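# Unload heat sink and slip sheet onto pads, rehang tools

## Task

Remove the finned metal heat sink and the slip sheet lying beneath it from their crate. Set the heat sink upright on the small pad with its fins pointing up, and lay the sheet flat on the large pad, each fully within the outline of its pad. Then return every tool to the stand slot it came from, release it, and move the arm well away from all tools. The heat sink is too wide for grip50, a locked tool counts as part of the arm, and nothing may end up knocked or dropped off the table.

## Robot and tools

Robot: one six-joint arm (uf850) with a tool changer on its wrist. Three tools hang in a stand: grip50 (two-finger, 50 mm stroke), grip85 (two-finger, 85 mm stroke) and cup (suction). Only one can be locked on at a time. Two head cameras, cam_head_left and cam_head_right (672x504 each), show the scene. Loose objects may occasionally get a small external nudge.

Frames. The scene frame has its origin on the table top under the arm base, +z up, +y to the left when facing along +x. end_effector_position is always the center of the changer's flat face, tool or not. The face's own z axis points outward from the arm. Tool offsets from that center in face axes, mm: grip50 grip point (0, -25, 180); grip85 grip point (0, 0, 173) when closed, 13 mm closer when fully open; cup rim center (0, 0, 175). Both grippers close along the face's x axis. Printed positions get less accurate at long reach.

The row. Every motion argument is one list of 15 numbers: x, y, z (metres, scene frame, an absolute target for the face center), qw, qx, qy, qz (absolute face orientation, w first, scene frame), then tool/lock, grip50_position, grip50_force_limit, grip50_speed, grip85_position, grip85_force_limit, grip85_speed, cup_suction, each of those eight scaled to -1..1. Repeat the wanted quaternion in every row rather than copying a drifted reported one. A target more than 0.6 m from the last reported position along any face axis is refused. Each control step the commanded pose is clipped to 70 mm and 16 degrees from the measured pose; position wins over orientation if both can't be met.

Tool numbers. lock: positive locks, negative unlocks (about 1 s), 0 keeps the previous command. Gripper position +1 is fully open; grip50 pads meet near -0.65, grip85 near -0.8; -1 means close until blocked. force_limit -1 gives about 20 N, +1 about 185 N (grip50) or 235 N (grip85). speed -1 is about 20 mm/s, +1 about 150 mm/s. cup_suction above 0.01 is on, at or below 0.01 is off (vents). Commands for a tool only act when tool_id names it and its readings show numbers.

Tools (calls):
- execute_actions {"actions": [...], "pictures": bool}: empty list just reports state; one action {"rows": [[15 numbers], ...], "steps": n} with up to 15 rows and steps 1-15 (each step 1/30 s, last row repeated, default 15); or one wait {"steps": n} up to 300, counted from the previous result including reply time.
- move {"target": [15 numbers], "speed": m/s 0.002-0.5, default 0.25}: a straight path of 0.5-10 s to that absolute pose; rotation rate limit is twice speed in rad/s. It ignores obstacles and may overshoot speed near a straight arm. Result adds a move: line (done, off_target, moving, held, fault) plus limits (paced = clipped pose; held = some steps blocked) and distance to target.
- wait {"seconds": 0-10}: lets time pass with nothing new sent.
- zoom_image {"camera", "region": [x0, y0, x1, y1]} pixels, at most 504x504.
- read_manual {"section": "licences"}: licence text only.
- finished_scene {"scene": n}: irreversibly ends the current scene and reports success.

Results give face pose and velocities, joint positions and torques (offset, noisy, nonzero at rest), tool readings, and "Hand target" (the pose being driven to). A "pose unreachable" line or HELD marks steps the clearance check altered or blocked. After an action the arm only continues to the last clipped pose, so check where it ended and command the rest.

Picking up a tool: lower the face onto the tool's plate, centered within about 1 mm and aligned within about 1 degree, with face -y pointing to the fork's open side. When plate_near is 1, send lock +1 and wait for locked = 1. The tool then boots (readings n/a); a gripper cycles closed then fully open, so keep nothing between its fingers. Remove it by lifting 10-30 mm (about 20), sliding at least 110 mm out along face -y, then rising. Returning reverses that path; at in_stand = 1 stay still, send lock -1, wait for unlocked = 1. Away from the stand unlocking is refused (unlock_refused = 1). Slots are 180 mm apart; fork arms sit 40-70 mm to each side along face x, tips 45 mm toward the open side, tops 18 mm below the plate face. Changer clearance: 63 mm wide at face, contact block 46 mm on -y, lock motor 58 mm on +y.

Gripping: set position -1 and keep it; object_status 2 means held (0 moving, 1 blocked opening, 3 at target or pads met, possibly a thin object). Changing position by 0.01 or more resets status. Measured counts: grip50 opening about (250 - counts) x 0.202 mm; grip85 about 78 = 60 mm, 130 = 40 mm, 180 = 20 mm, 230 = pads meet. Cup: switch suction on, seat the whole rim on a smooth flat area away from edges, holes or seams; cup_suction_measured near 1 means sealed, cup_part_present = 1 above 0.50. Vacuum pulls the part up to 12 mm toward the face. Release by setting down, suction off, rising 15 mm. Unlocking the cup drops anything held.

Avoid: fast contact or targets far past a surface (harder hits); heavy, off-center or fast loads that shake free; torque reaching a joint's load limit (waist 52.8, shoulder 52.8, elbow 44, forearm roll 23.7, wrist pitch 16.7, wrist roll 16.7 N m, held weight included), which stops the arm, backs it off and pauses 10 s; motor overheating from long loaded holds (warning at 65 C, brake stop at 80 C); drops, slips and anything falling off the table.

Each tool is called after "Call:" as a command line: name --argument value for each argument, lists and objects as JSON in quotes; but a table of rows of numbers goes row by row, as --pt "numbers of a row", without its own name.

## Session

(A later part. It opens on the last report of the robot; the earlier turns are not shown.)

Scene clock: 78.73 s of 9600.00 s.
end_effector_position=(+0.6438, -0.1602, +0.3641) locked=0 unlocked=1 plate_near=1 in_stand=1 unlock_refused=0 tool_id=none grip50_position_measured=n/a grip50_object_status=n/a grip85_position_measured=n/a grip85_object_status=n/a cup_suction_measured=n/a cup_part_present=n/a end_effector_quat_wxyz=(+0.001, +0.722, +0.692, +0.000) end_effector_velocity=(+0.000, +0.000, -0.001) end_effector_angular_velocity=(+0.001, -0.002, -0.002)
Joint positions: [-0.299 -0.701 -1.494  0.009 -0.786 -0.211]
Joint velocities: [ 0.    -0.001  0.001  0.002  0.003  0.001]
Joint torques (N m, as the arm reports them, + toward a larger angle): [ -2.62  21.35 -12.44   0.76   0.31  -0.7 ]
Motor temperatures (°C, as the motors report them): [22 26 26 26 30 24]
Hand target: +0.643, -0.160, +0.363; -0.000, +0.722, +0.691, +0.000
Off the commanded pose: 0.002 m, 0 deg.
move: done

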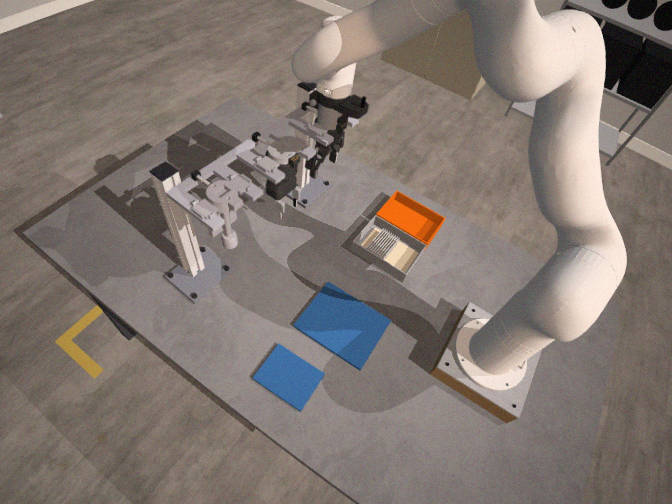

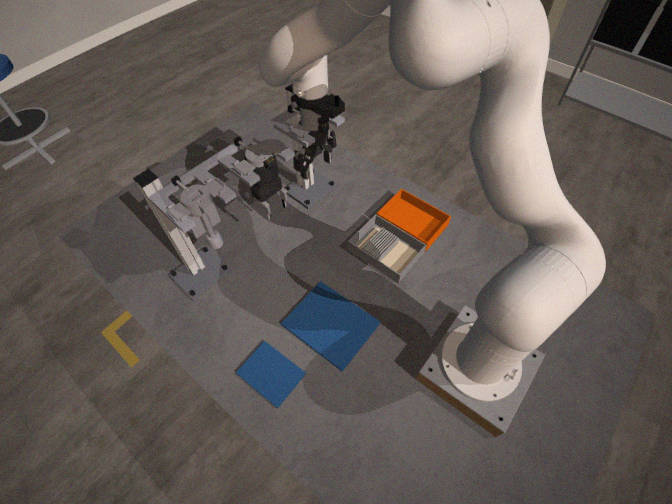

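Call:
execute_actions --actions '[{"rows":[[0.6436,-0.1602,0.3638,0,0.7224,0.6915,0,1,1,0,0,1,0,1,0]],"steps":15}]' --pictures false

Call:
execute_actions --actions '[{"steps":25}]' --pictures false

Scene clock: 82.87 s of 9600.00 s.
end_effector_position=(+0.6437, -0.1603, +0.3641) locked=0 unlocked=0 plate_near=1 in_stand=1 unlock_refused=0 tool_id=none grip50_position_measured=n/a grip50_object_status=n/a grip85_position_measured=n/a grip85_object_status=n/a cup_suction_measured=n/a cup_part_present=n/a end_effector_quat_wxyz=(+0.000, +0.722, +0.691, +0.000) end_effector_velocity=(-0.000, -0.000, -0.000) end_effector_angular_velocity=(-0.000, +0.002, -0.002)
Joint positions: [-0.299 -0.701 -1.495  0.009 -0.787 -0.211]
Joint velocities: [-0.001 -0.001 -0.    -0.001 -0.001  0.002]
Joint torques (N m, as the arm reports them, + toward a larger angle): [ -4.4   24.02 -12.6    0.36  -0.96  -0.53]
Motor temperatures (°C, as the motors report them): [22 26 26 26 30 24]
Hand target: +0.644, -0.160, +0.364; -0.000, +0.722, +0.691, +0.000
Off the commanded pose: 0.000 m, 0 deg.
Steps of this call (steps 1 to 109: nothing new was sent; steps 110 to 124: all 15 steps of this action). Readings (end_effector_position | what the end effector reports):
110: (+0.6437, -0.1603, +0.3640) | locked=0 unlocked=0 plate_near=1 in_stand=1 unlock_refused=0 tool_id=none grip50_position_measured=n/a grip50_object_status=n/a grip85_position_measured=n/a grip85_object_status=n/a cup_suction_measured=n/a cup_part_present=n/a
111: (+0.6437, -0.1603, +0.3641) | locked=0 unlocked=0 plate_near=1 in_stand=1 unlock_refused=0 tool_id=none grip50_position_measured=n/a grip50_object_status=n/a grip85_position_measured=n/a grip85_object_status=n/a cup_suction_measured=n/a cup_part_present=n/a
113: (+0.6437, -0.1603, +0.3641) | locked=0 unlocked=0 plate_near=1 in_stand=1 unlock_refused=0 tool_id=none grip50_position_measured=n/a grip50_object_status=n/a grip85_position_measured=n/a grip85_object_status=n/a cup_suction_measured=n/a cup_part_present=n/a
117: (+0.6437, -0.1603, +0.3641) | locked=0 unlocked=0 plate_near=1 in_stand=1 unlock_refused=0 tool_id=none grip50_position_measured=n/a grip50_object_status=n/a grip85_position_measured=n/a grip85_object_status=n/a cup_suction_measured=n/a cup_part_present=n/a
124: the state above

Scene clock: 83.70 s of 9600.00 s.
end_effector_position=(+0.6439, -0.1603, +0.3645) locked=1 unlocked=0 plate_near=1 in_stand=1 unlock_refused=0 tool_id=grip85 grip50_position_measured=n/a grip50_object_status=n/a grip85_position_measured=n/a grip85_object_status=n/a cup_suction_measured=n/a cup_part_present=n/a end_effector_quat_wxyz=(+0.001, +0.722, +0.691, +0.000) end_effector_velocity=(-0.000, +0.000, -0.000) end_effector_angular_velocity=(+0.001, +0.001, +0.000)
Joint positions: [-0.299 -0.701 -1.495  0.009 -0.787 -0.211]
Joint velocities: [ 0.001 -0.     0.     0.    -0.     0.   ]
Joint torques (N m, as the arm reports them, + toward a larger angle): [ -3.07  31.85 -17.5    1.    -1.51  -1.11]
Motor temperatures (°C, as the motors report them): [22 26 26 26 30 24]
Hand target: +0.644, -0.160, +0.364; -0.000, +0.722, +0.691, +0.000
Off the commanded pose: 0.001 m, 0 deg.
Steps of this call (steps 1 to 25: nothing new was sent). Readings (end_effector_position | what the end effector reports):
1: (+0.6437, -0.1603, +0.3641) | locked=0 unlocked=0 plate_near=1 in_stand=1 unlock_refused=0 tool_id=none grip50_position_measured=n/a grip50_object_status=n/a grip85_position_measured=n/a grip85_object_status=n/a cup_suction_measured=n/a cup_part_present=n/a
2: (+0.6437, -0.1603, +0.3641) | locked=0 unlocked=0 plate_near=1 in_stand=1 unlock_refused=0 tool_id=none grip50_position_measured=n/a grip50_object_status=n/a grip85_position_measured=n/a grip85_object_status=n/a cup_suction_measured=n/a cup_part_present=n/a
4: (+0.6437, -0.1603, +0.3641) | locked=0 unlocked=0 plate_near=1 in_stand=1 unlock_refused=0 tool_id=none grip50_position_measured=n/a grip50_object_status=n/a grip85_position_measured=n/a grip85_object_status=n/a cup_suction_measured=n/a cup_part_present=n/a
8: (+0.6437, -0.1603, +0.3642) | locked=0 unlocked=0 plate_near=1 in_stand=1 unlock_refused=0 tool_id=none grip50_position_measured=n/a grip50_object_status=n/a grip85_position_measured=n/a grip85_object_status=n/a cup_suction_measured=n/a cup_part_present=n/a
25: the state above

Call:
move --target '[0.6436,-0.1602,0.384,0,0.7224,0.6915,0,0,1,0,0,1,0,1,0]' --speed 0.04

Call:
move --target '[0.515,-0.1546,0.384,0,0.7224,0.6915,0,0,1,0,0,1,0,1,0]' --speed 0.1

Call:
move --target '[0.395,-0.20,0.27,0,0,1,0,0,1,0,0,1,0,1,0]' --speed 0.3

Call:
zoom_image --camera "cam_head_left" --region '[320, 140, 480, 290]'

Call:
zoom_image --camera "cam_head_right" --region '[320, 140, 480, 290]'

Scene clock: 96.57 s of 9600.00 s.
end_effector_position=(+0.6433, -0.1601, +0.3837) locked=1 unlocked=0 plate_near=1 in_stand=0 unlock_refused=0 tool_id=grip85 grip50_position_measured=n/a grip50_object_status=n/a grip85_position_measured=3 grip85_object_status=3 cup_suction_measured=n/a cup_part_present=n/a end_effector_quat_wxyz=(-0.000, +0.722, +0.692, -0.000) end_effector_velocity=(+0.001, +0.000, +0.002) end_effector_angular_velocity=(-0.001, -0.004, -0.000)
Joint positions: [-0.299 -0.679 -1.507  0.008 -0.823 -0.211]
Joint velocities: [ 0.001  0.001 -0.003 -0.     0.001  0.001]
Joint torques (N m, as the arm reports them, + toward a larger angle): [ -1.89  53.41 -34.88   0.61  -0.31  -0.68]
Motor temperatures (°C, as the motors report them): [22 26 26 26 30 24]
Hand target: +0.643, -0.160, +0.384; +0.000, +0.722, +0.691, -0.000
Off the commanded pose: 0.000 m, 0 deg.
move: done

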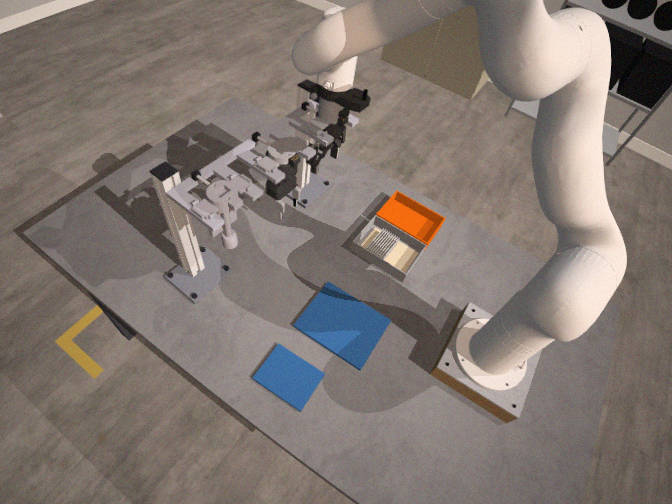

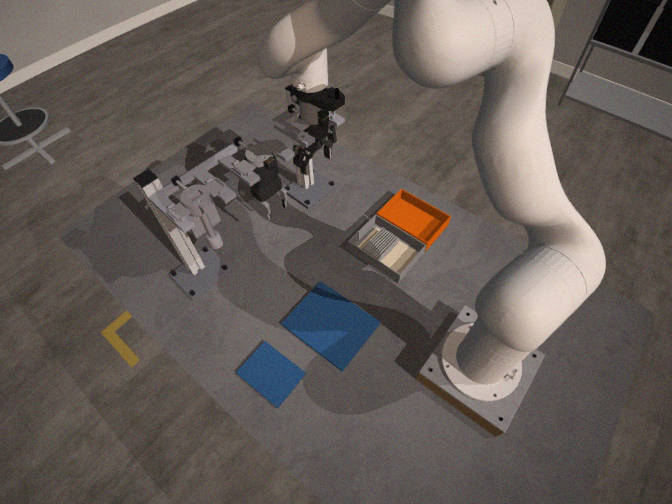

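Scene clock: 98.27 s of 9600.00 s.
end_effector_position=(+0.5154, -0.1545, +0.3835) locked=1 unlocked=0 plate_near=1 in_stand=0 unlock_refused=0 tool_id=grip85 grip50_position_measured=n/a grip50_object_status=n/a grip85_position_measured=3 grip85_object_status=3 cup_suction_measured=n/a cup_part_present=n/a end_effector_quat_wxyz=(+0.000, +0.722, +0.692, +0.000) end_effector_velocity=(-0.002, +0.000, +0.000) end_effector_angular_velocity=(+0.000, -0.000, -0.000)
Joint positions: [-0.348 -0.395 -1.078  0.011 -0.678 -0.262]
Joint velocities: [-0.001  0.004  0.005  0.001  0.001 -0.001]
Joint torques (N m, as the arm reports them, + toward a larger angle): [ -2.19  41.05 -33.01   0.58  -0.24  -0.67]
Motor temperatures (°C, as the motors report them): [22 26 26 26 30 24]
Hand target: +0.515, -0.154, +0.384; -0.000, +0.722, +0.692, -0.000
Off the commanded pose: 0.001 m, 0 deg.
move: done

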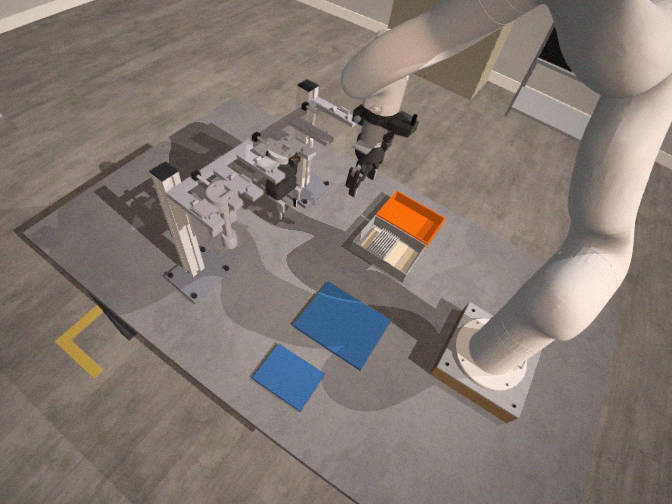

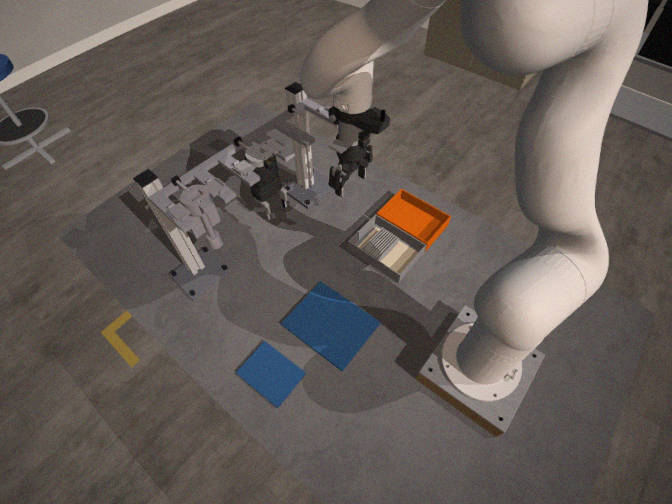

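Scene clock: 101.50 s of 9600.00 s.
end_effector_position=(+0.3956, -0.2002, +0.2695) locked=1 unlocked=0 plate_near=1 in_stand=0 unlock_refused=0 tool_id=grip85 grip50_position_measured=n/a grip50_object_status=n/a grip85_position_measured=3 grip85_object_status=3 cup_suction_measured=n/a cup_part_present=n/a end_effector_quat_wxyz=(-0.000, +0.000, +1.000, -0.000) end_effector_velocity=(-0.001, +0.000, -0.001) end_effector_angular_velocity=(+0.007, -0.002, +0.007)
Joint positions: [-0.525 -0.408 -0.758  0.019 -0.346 -2.063]
Joint velocities: [-0.003 -0.     0.001  0.021 -0.    -0.03 ]
Joint torques (N m, as the arm reports them, + toward a larger angle): [ -1.98  36.79 -25.87   0.08  -0.27  -0.64]
Motor temperatures (°C, as the motors report them): [22 26 26 26 30 24]
Hand target: +0.395, -0.200, +0.269; -0.000, -0.000, +1.000, -0.000
Off the commanded pose: 0.001 m, 0 deg.
move: done

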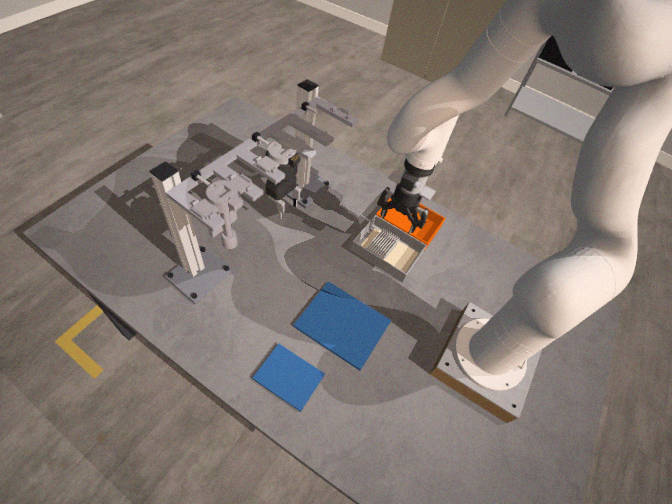

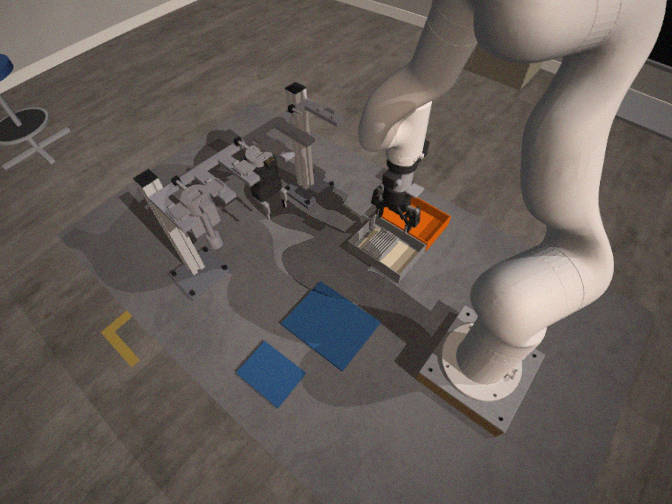

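Region (320, 140, 480, 290) of cam_head_left's 672x504 image, scaled by 3.150, with more detail than that image has; it fills the top 472 rows of this view, and the rest is white.

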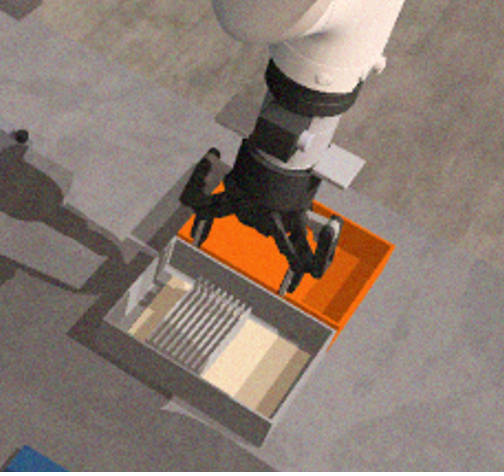

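Region (320, 140, 480, 290) of cam_head_right's 672x504 image, scaled by 3.150, with more detail than that image has; it fills the top 472 rows of this view, and the rest is white.

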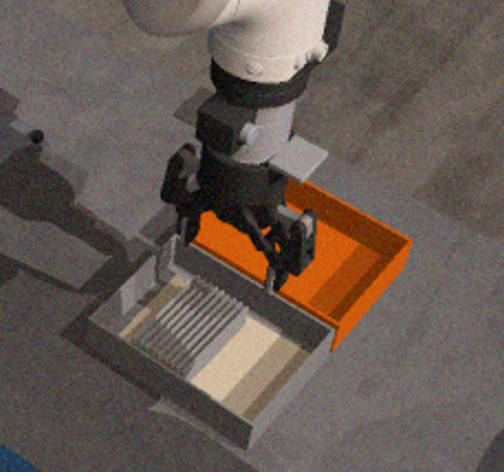

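Call:
move --target '[0.408,-0.173,0.238,0,0,1,0,0,1,0,0,1,0,1,0]' --speed 0.08

Call:
zoom_image --camera "cam_head_left" --region '[340, 190, 440, 285]'

Call:
zoom_image --camera "cam_head_right" --region '[340, 190, 440, 285]'

Scene clock: 109.57 s of 9600.00 s.
end_effector_position=(+0.4082, -0.1731, +0.2381) locked=1 unlocked=0 plate_near=1 in_stand=0 unlock_refused=0 tool_id=grip85 grip50_position_measured=n/a grip50_object_status=n/a grip85_position_measured=3 grip85_object_status=3 cup_suction_measured=n/a cup_part_present=n/a end_effector_quat_wxyz=(+0.000, +0.000, +1.000, +0.000) end_effector_velocity=(+0.001, +0.001, -0.001) end_effector_angular_velocity=(-0.001, -0.001, -0.002)
Joint positions: [-0.457 -0.479 -0.759  0.029 -0.276 -2.005]
Joint velocities: [ 0.003 -0.003 -0.001 -0.001  0.003  0.006]
Joint torques (N m, as the arm reports them, + toward a larger angle): [ -1.63  37.65 -23.74   0.03  -0.18  -0.69]
Motor temperatures (°C, as the motors report them): [22 26 26 26 30 24]
Hand target: +0.408, -0.173, +0.238; +0.000, -0.000, +1.000, +0.000
Off the commanded pose: 0.000 m, 0 deg.
move: done

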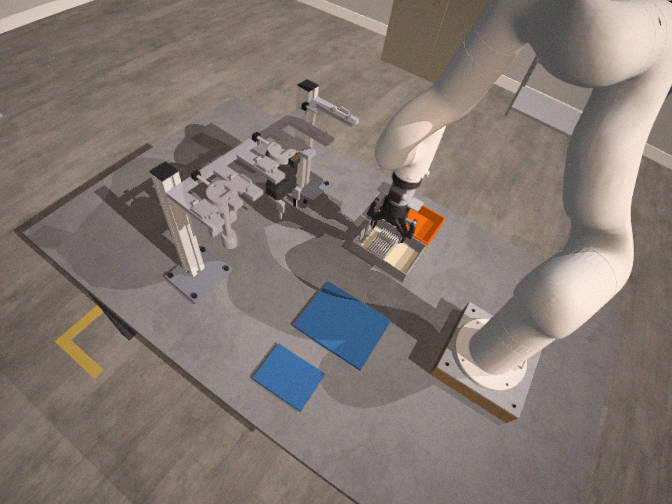

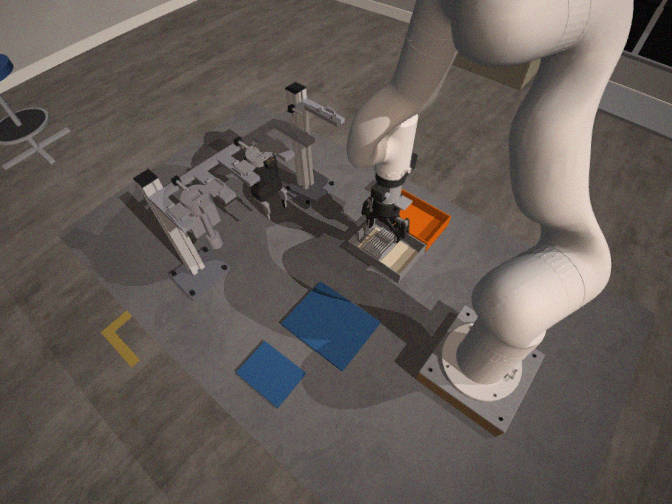

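Region (340, 190, 440, 285) of cam_head_left's 672x504 image, scaled by 5.040, with more detail than that image has; it fills the top 479 rows of this view, and the rest is white.

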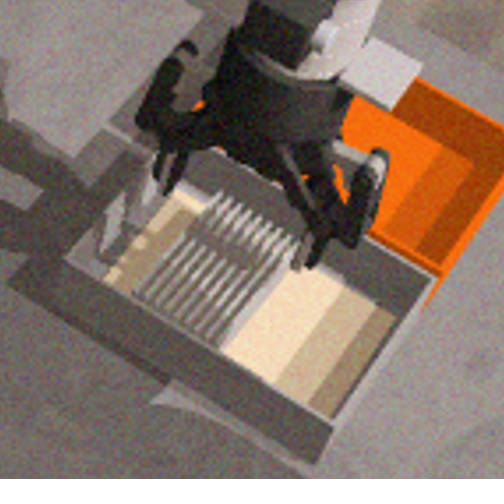

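Region (340, 190, 440, 285) of cam_head_right's 672x504 image, scaled by 5.040, with more detail than that image has; it fills the top 479 rows of this view, and the rest is white.

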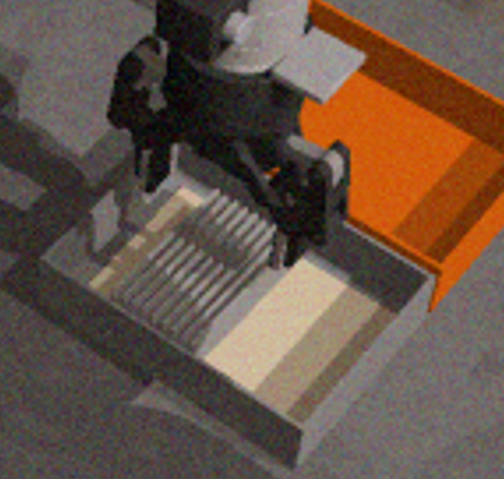

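Call:
move --target '[0.405,-0.149,0.236,0,0,1,0,0,1,0,0,1,0,1,0]' --speed 0.05

Call:
zoom_image --camera "cam_head_left" --region '[340, 190, 440, 285]'

Call:
zoom_image --camera "cam_head_right" --region '[340, 190, 440, 285]'

Scene clock: 117.53 s of 9600.00 s.
end_effector_position=(+0.4051, -0.1491, +0.2360) locked=1 unlocked=0 plate_near=1 in_stand=0 unlock_refused=0 tool_id=grip85 grip50_position_measured=n/a grip50_object_status=n/a grip85_position_measured=3 grip85_object_status=3 cup_suction_measured=n/a cup_part_present=n/a end_effector_quat_wxyz=(+0.000, +0.000, +1.000, +0.000) end_effector_velocity=(-0.000, +0.001, -0.000) end_effector_angular_velocity=(-0.001, -0.000, -0.002)
Joint positions: [-0.409 -0.464 -0.727  0.029 -0.257 -1.957]
Joint velocities: [ 0.003  0.001  0.002 -0.003  0.002  0.008]
Joint torques (N m, as the arm reports them, + toward a larger angle): [ -2.68  36.34 -23.46   0.05  -0.23  -0.59]
Motor temperatures (°C, as the motors report them): [22 26 26 26 30 24]
Hand target: +0.405, -0.149, +0.236; +0.000, -0.000, +1.000, +0.000
Off the commanded pose: 0.000 m, 0 deg.
move: done

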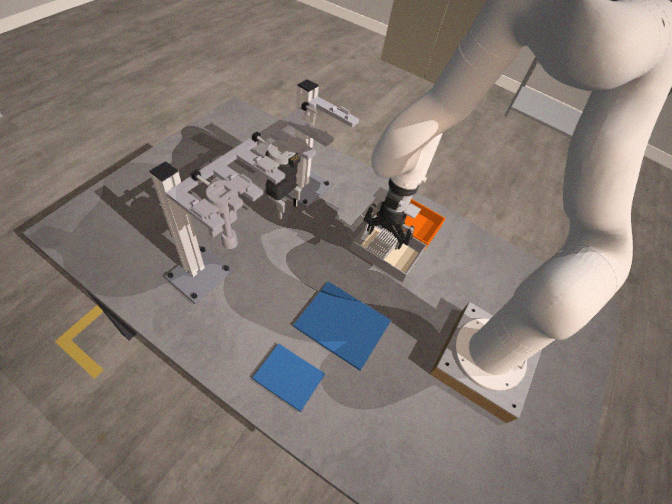

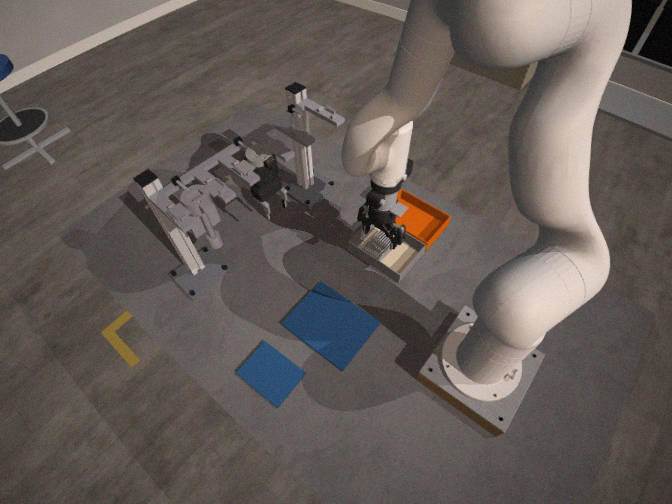

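Region (340, 190, 440, 285) of cam_head_left's 672x504 image, scaled by 5.040, with more detail than that image has; it fills the top 479 rows of this view, and the rest is white.

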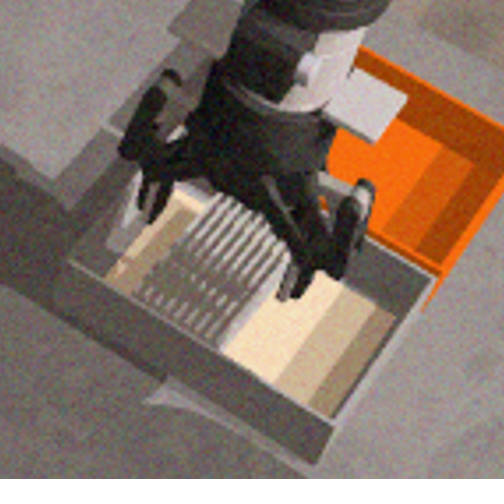

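Region (340, 190, 440, 285) of cam_head_right's 672x504 image, scaled by 5.040, with more detail than that image has; it fills the top 479 rows of this view, and the rest is white.

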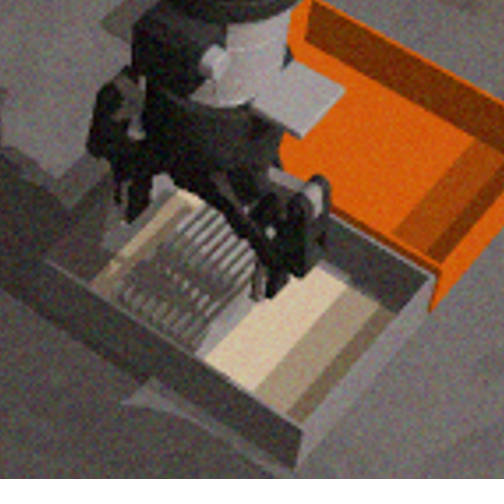

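Call:
move --target '[0.404,-0.151,0.226,0,0,1,0,0,1,0,0,0.65,0,1,0]' --speed 0.02

Call:
zoom_image --camera "cam_head_left" --region '[340, 190, 440, 285]'

Call:
zoom_image --camera "cam_head_right" --region '[340, 190, 440, 285]'

Scene clock: 123.07 s of 9600.00 s.
end_effector_position=(+0.4041, -0.1510, +0.2261) locked=1 unlocked=0 plate_near=1 in_stand=0 unlock_refused=0 tool_id=grip85 grip50_position_measured=n/a grip50_object_status=n/a grip85_position_measured=47 grip85_object_status=3 cup_suction_measured=n/a cup_part_present=n/a end_effector_quat_wxyz=(-0.000, -0.000, +1.000, +0.000) end_effector_velocity=(+0.000, -0.000, -0.001) end_effector_angular_velocity=(-0.001, -0.002, -0.001)
Joint positions: [-0.414 -0.488 -0.728  0.03  -0.235 -1.963]
Joint velocities: [-0.001 -0.004 -0.001  0.001  0.005 -0.001]
Joint torques (N m, as the arm reports them, + toward a larger angle): [ -1.37  36.65 -22.76   0.19  -0.22  -0.7 ]
Motor temperatures (°C, as the motors report them): [22 26 26 26 30 24]
Hand target: +0.404, -0.151, +0.226; +0.000, -0.000, +1.000, +0.000
Off the commanded pose: 0.000 m, 0 deg.
move: done

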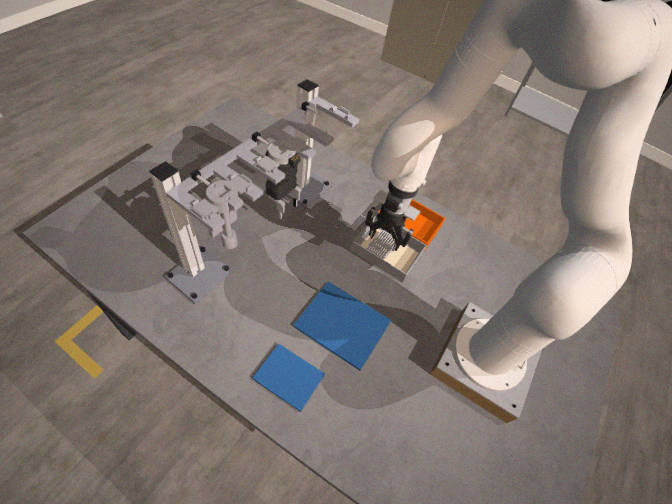

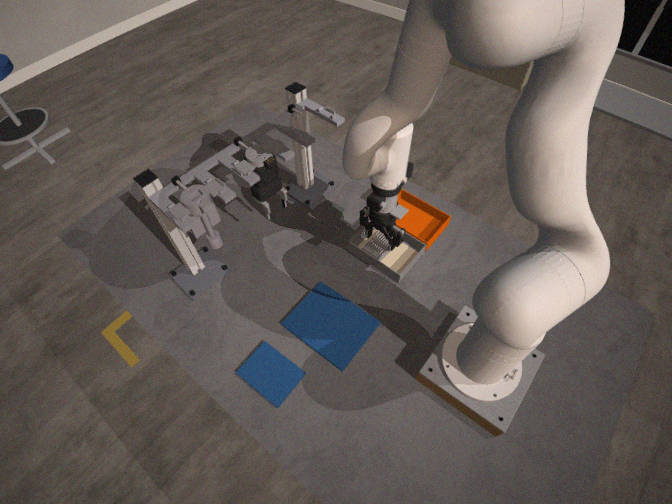

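Region (340, 190, 440, 285) of cam_head_left's 672x504 image, scaled by 5.040, with more detail than that image has; it fills the top 479 rows of this view, and the rest is white.

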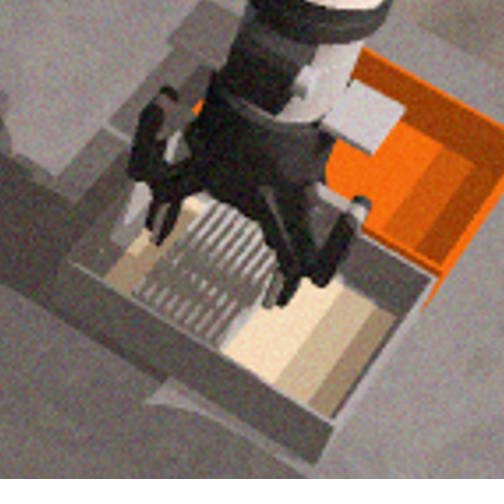

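Region (340, 190, 440, 285) of cam_head_right's 672x504 image, scaled by 5.040, with more detail than that image has; it fills the top 479 rows of this view, and the rest is white.

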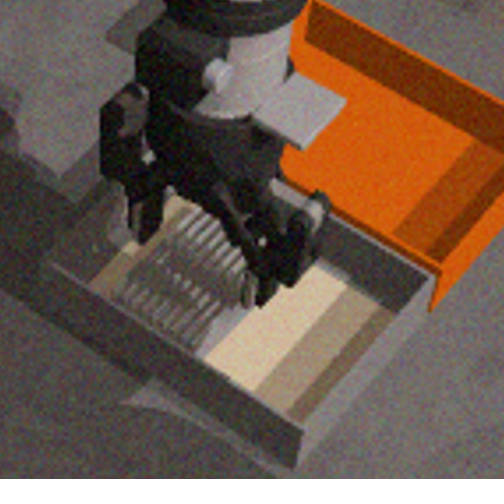

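Call:
move --target '[0.404,-0.151,0.204,0,0,1,0,0,1,0,0,0.65,0,1,0]' --speed 0.015

Call:
zoom_image --camera "cam_head_left" --region '[340, 190, 440, 285]'

Call:
zoom_image --camera "cam_head_right" --region '[340, 190, 440, 285]'

Scene clock: 128.10 s of 9600.00 s.
end_effector_position=(+0.4041, -0.1510, +0.2041) locked=1 unlocked=0 plate_near=1 in_stand=0 unlock_refused=0 tool_id=grip85 grip50_position_measured=n/a grip50_object_status=n/a grip85_position_measured=47 grip85_object_status=3 cup_suction_measured=n/a cup_part_present=n/a end_effector_quat_wxyz=(+0.000, -0.000, +1.000, +0.000) end_effector_velocity=(+0.001, -0.000, -0.001) end_effector_angular_velocity=(-0.000, -0.002, -0.001)
Joint positions: [-0.413 -0.543 -0.734  0.038 -0.187 -1.971]
Joint velocities: [-0.    -0.003 -0.001  0.003  0.003 -0.001]
Joint torques (N m, as the arm reports them, + toward a larger angle): [ -2.02  37.52 -21.59   0.12  -0.24  -0.65]
Motor temperatures (°C, as the motors report them): [22 26 26 26 30 24]
Hand target: +0.404, -0.151, +0.204; +0.000, -0.000, +1.000, +0.000
Off the commanded pose: 0.000 m, 0 deg.
move: done

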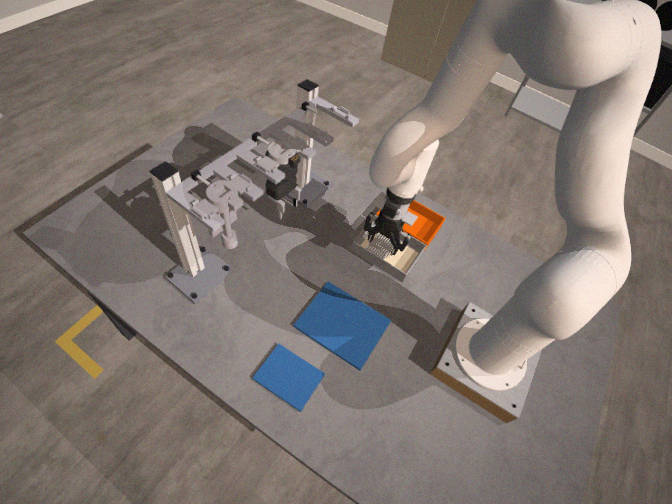

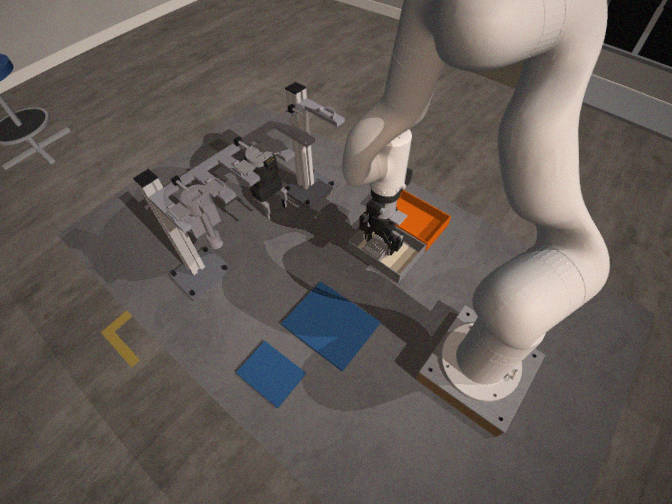

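Region (340, 190, 440, 285) of cam_head_left's 672x504 image, scaled by 5.040, with more detail than that image has; it fills the top 479 rows of this view, and the rest is white.

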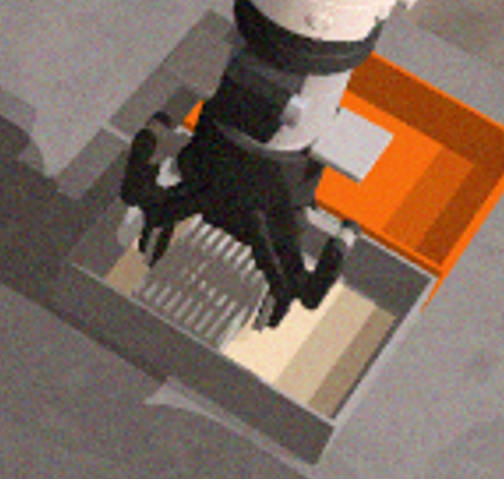

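Region (340, 190, 440, 285) of cam_head_right's 672x504 image, scaled by 5.040, with more detail than that image has; it fills the top 479 rows of this view, and the rest is white.

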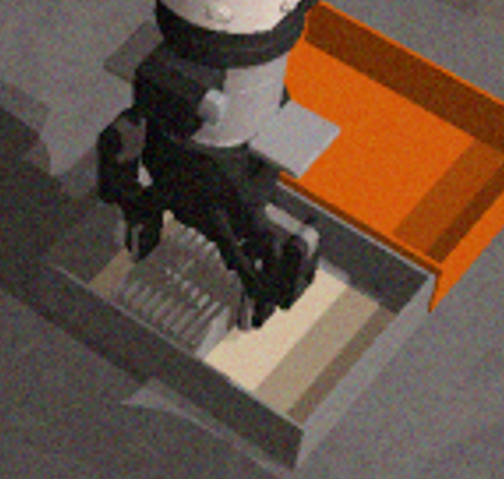

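Call:
move --target '[0.404,-0.151,0.199,0,0,1,0,0,1,0,0,0.65,0,1,0]' --speed 0.01

Call:
move --target '[0.404,-0.151,0.199,0,0,1,0,0,1,0,0,-1,-0.4,-0.6,0]' --speed 0.01

Scene clock: 131.77 s of 9600.00 s.
end_effector_position=(+0.4040, -0.1510, +0.1991) locked=1 unlocked=0 plate_near=1 in_stand=0 unlock_refused=0 tool_id=grip85 grip50_position_measured=n/a grip50_object_status=n/a grip85_position_measured=47 grip85_object_status=3 cup_suction_measured=n/a cup_part_present=n/a end_effector_quat_wxyz=(-0.000, -0.000, +1.000, +0.000) end_effector_velocity=(+0.000, +0.000, -0.001) end_effector_angular_velocity=(-0.000, -0.001, +0.002)
Joint positions: [-0.413 -0.555 -0.736  0.04  -0.176 -1.972]
Joint velocities: [ 0.001 -0.003 -0.001 -0.     0.003 -0.001]
Joint torques (N m, as the arm reports them, + toward a larger angle): [ -1.55  38.23 -20.93   0.26  -0.26  -0.62]
Motor temperatures (°C, as the motors report them): [22 26 26 26 30 24]
Hand target: +0.404, -0.151, +0.199; +0.000, -0.000, +1.000, +0.000
Off the commanded pose: 0.000 m, 0 deg.
move: done

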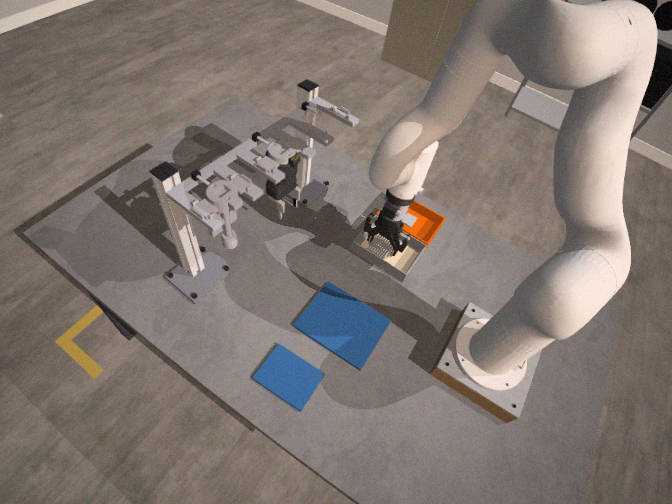

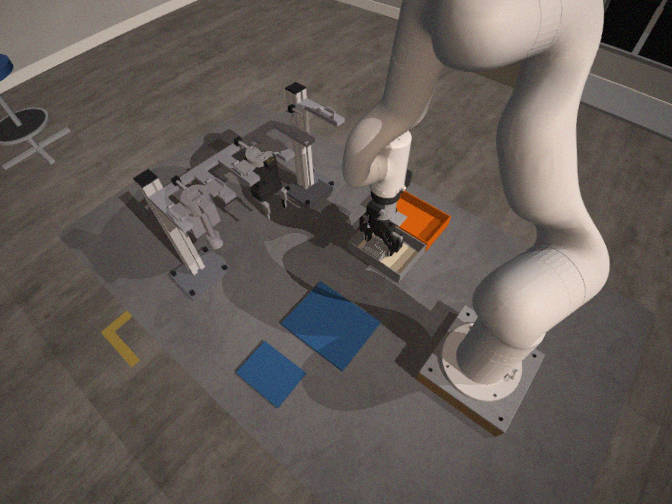

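Scene clock: 132.47 s of 9600.00 s.
end_effector_position=(+0.4043, -0.1511, +0.1993) locked=1 unlocked=0 plate_near=1 in_stand=0 unlock_refused=0 tool_id=grip85 grip50_position_measured=n/a grip50_object_status=n/a grip85_position_measured=79 grip85_object_status=2 cup_suction_measured=n/a cup_part_present=n/a end_effector_quat_wxyz=(+0.000, +0.000, +1.000, -0.000) end_effector_velocity=(-0.000, +0.000, -0.000) end_effector_angular_velocity=(-0.000, +0.000, +0.003)
Joint positions: [-0.413 -0.555 -0.737  0.04  -0.176 -1.972]
Joint velocities: [ 0.001 -0.001  0.    -0.002  0.001 -0.   ]
Joint torques (N m, as the arm reports them, + toward a larger angle): [ -1.92  29.81 -17.09  -0.1    0.55  -0.75]
Motor temperatures (°C, as the motors report them): [22 26 26 26 30 24]
Hand target: +0.404, -0.151, +0.199; -0.000, -0.000, +1.000, +0.000
Off the commanded pose: 0.000 m, 0 deg.
move: done

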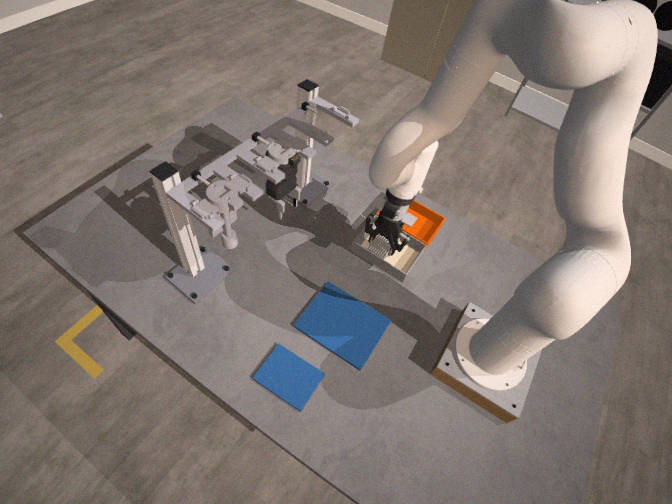

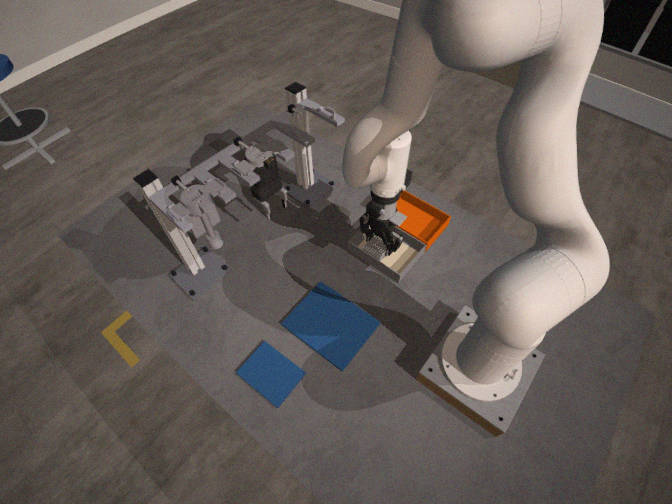

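Call:
move --target '[0.404,-0.151,0.27,0,0,1,0,0,1,0,0,-1,-0.4,-0.6,0]' --speed 0.08

Call:
move --target '[0.41,0.31,0.225,0,0,1,0,0,1,0,0,-1,-0.4,-0.6,0]' --speed 0.2

Call:
zoom_image --camera "cam_head_left" --region '[220, 280, 370, 420]'

Call:
zoom_image --camera "cam_head_right" --region '[200, 280, 350, 420]'

Scene clock: 148.67 s of 9600.00 s.
end_effector_position=(+0.4036, -0.1509, +0.2699) locked=1 unlocked=0 plate_near=1 in_stand=0 unlock_refused=0 tool_id=grip85 grip50_position_measured=n/a grip50_object_status=n/a grip85_position_measured=79 grip85_object_status=2 cup_suction_measured=n/a cup_part_present=n/a end_effector_quat_wxyz=(-0.000, +0.000, +1.000, -0.000) end_effector_velocity=(+0.000, +0.000, +0.002) end_effector_angular_velocity=(-0.000, -0.001, +0.001)
Joint positions: [-0.414 -0.383 -0.722  0.02  -0.335 -1.953]
Joint velocities: [ 0.     0.004 -0.     0.001 -0.003 -0.001]
Joint torques (N m, as the arm reports them, + toward a larger angle): [ -1.63  35.22 -26.23   0.2   -0.28  -0.61]
Motor temperatures (°C, as the motors report them): [22 26 26 26 30 24]
Hand target: +0.404, -0.151, +0.270; -0.000, +0.000, +1.000, -0.000
Off the commanded pose: 0.000 m, 0 deg.
move: done

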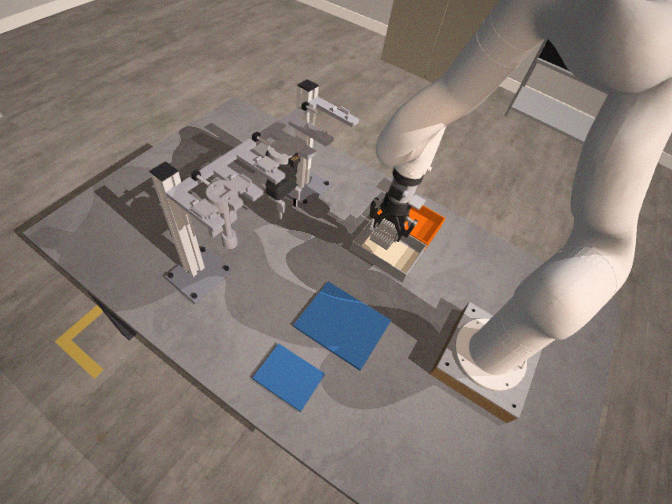

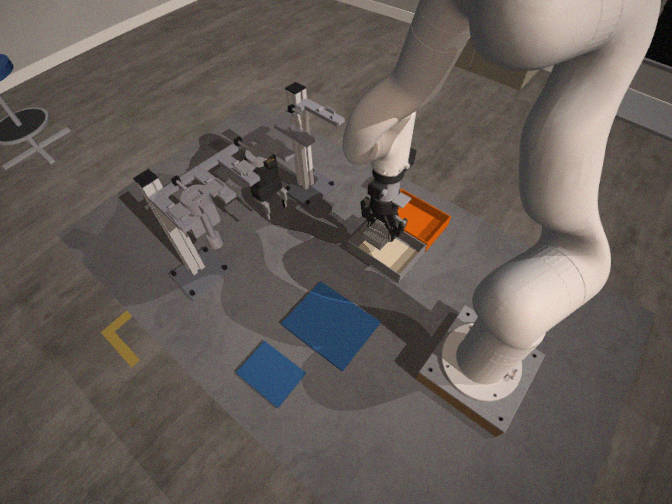

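Scene clock: 151.47 s of 9600.00 s.
end_effector_position=(+0.4106, +0.3115, +0.2253) locked=1 unlocked=0 plate_near=1 in_stand=0 unlock_refused=0 tool_id=grip85 grip50_position_measured=n/a grip50_object_status=n/a grip85_position_measured=79 grip85_object_status=2 cup_suction_measured=n/a cup_part_present=n/a end_effector_quat_wxyz=(-0.000, +0.000, +1.000, +0.003) end_effector_velocity=(+0.001, +0.002, +0.000) end_effector_angular_velocity=(-0.001, -0.003, +0.001)
Joint positions: [ 0.597 -0.619 -0.965  0.013 -0.334 -0.935]
Joint velocities: [ 0.004 -0.003 -0.006 -0.009 -0.001  0.011]
Joint torques (N m, as the arm reports them, + toward a larger angle): [ -0.62  44.9  -26.21   0.37  -0.3   -0.65]
Motor temperatures (°C, as the motors report them): [22 26 26 26 30 24]
Hand target: +0.411, +0.312, +0.225; +0.000, +0.000, +1.000, +0.003
Off the commanded pose: 0.002 m, 0 deg.
move: done

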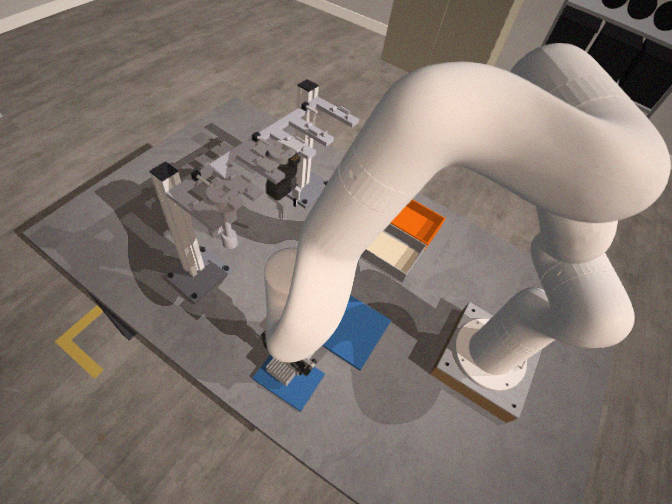

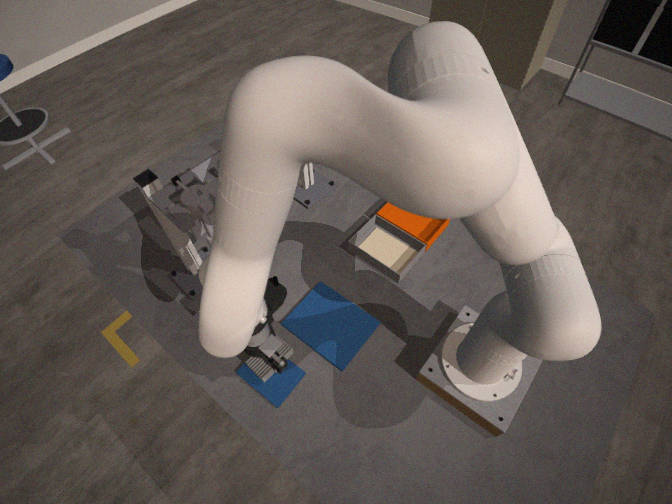

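Region (220, 280, 370, 420) of cam_head_left's 672x504 image, scaled by 3.360, with more detail than that image has; it fills the top 470 rows of this view, and the rest is white.

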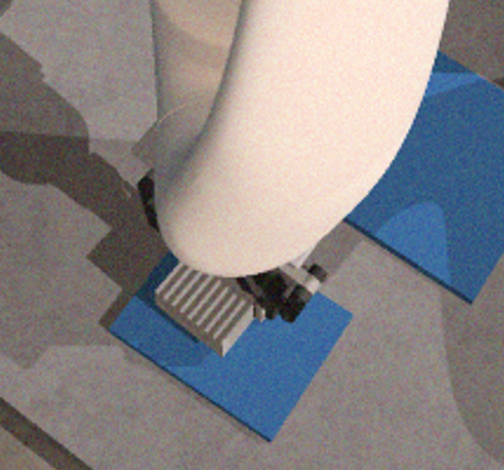

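Region (200, 280, 350, 420) of cam_head_right's 672x504 image, scaled by 3.360, with more detail than that image has; it fills the top 470 rows of this view, and the rest is white.

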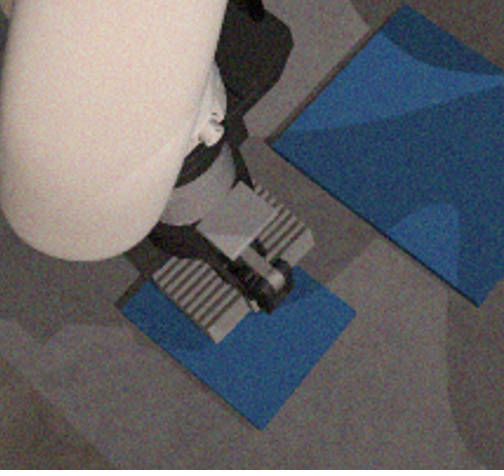

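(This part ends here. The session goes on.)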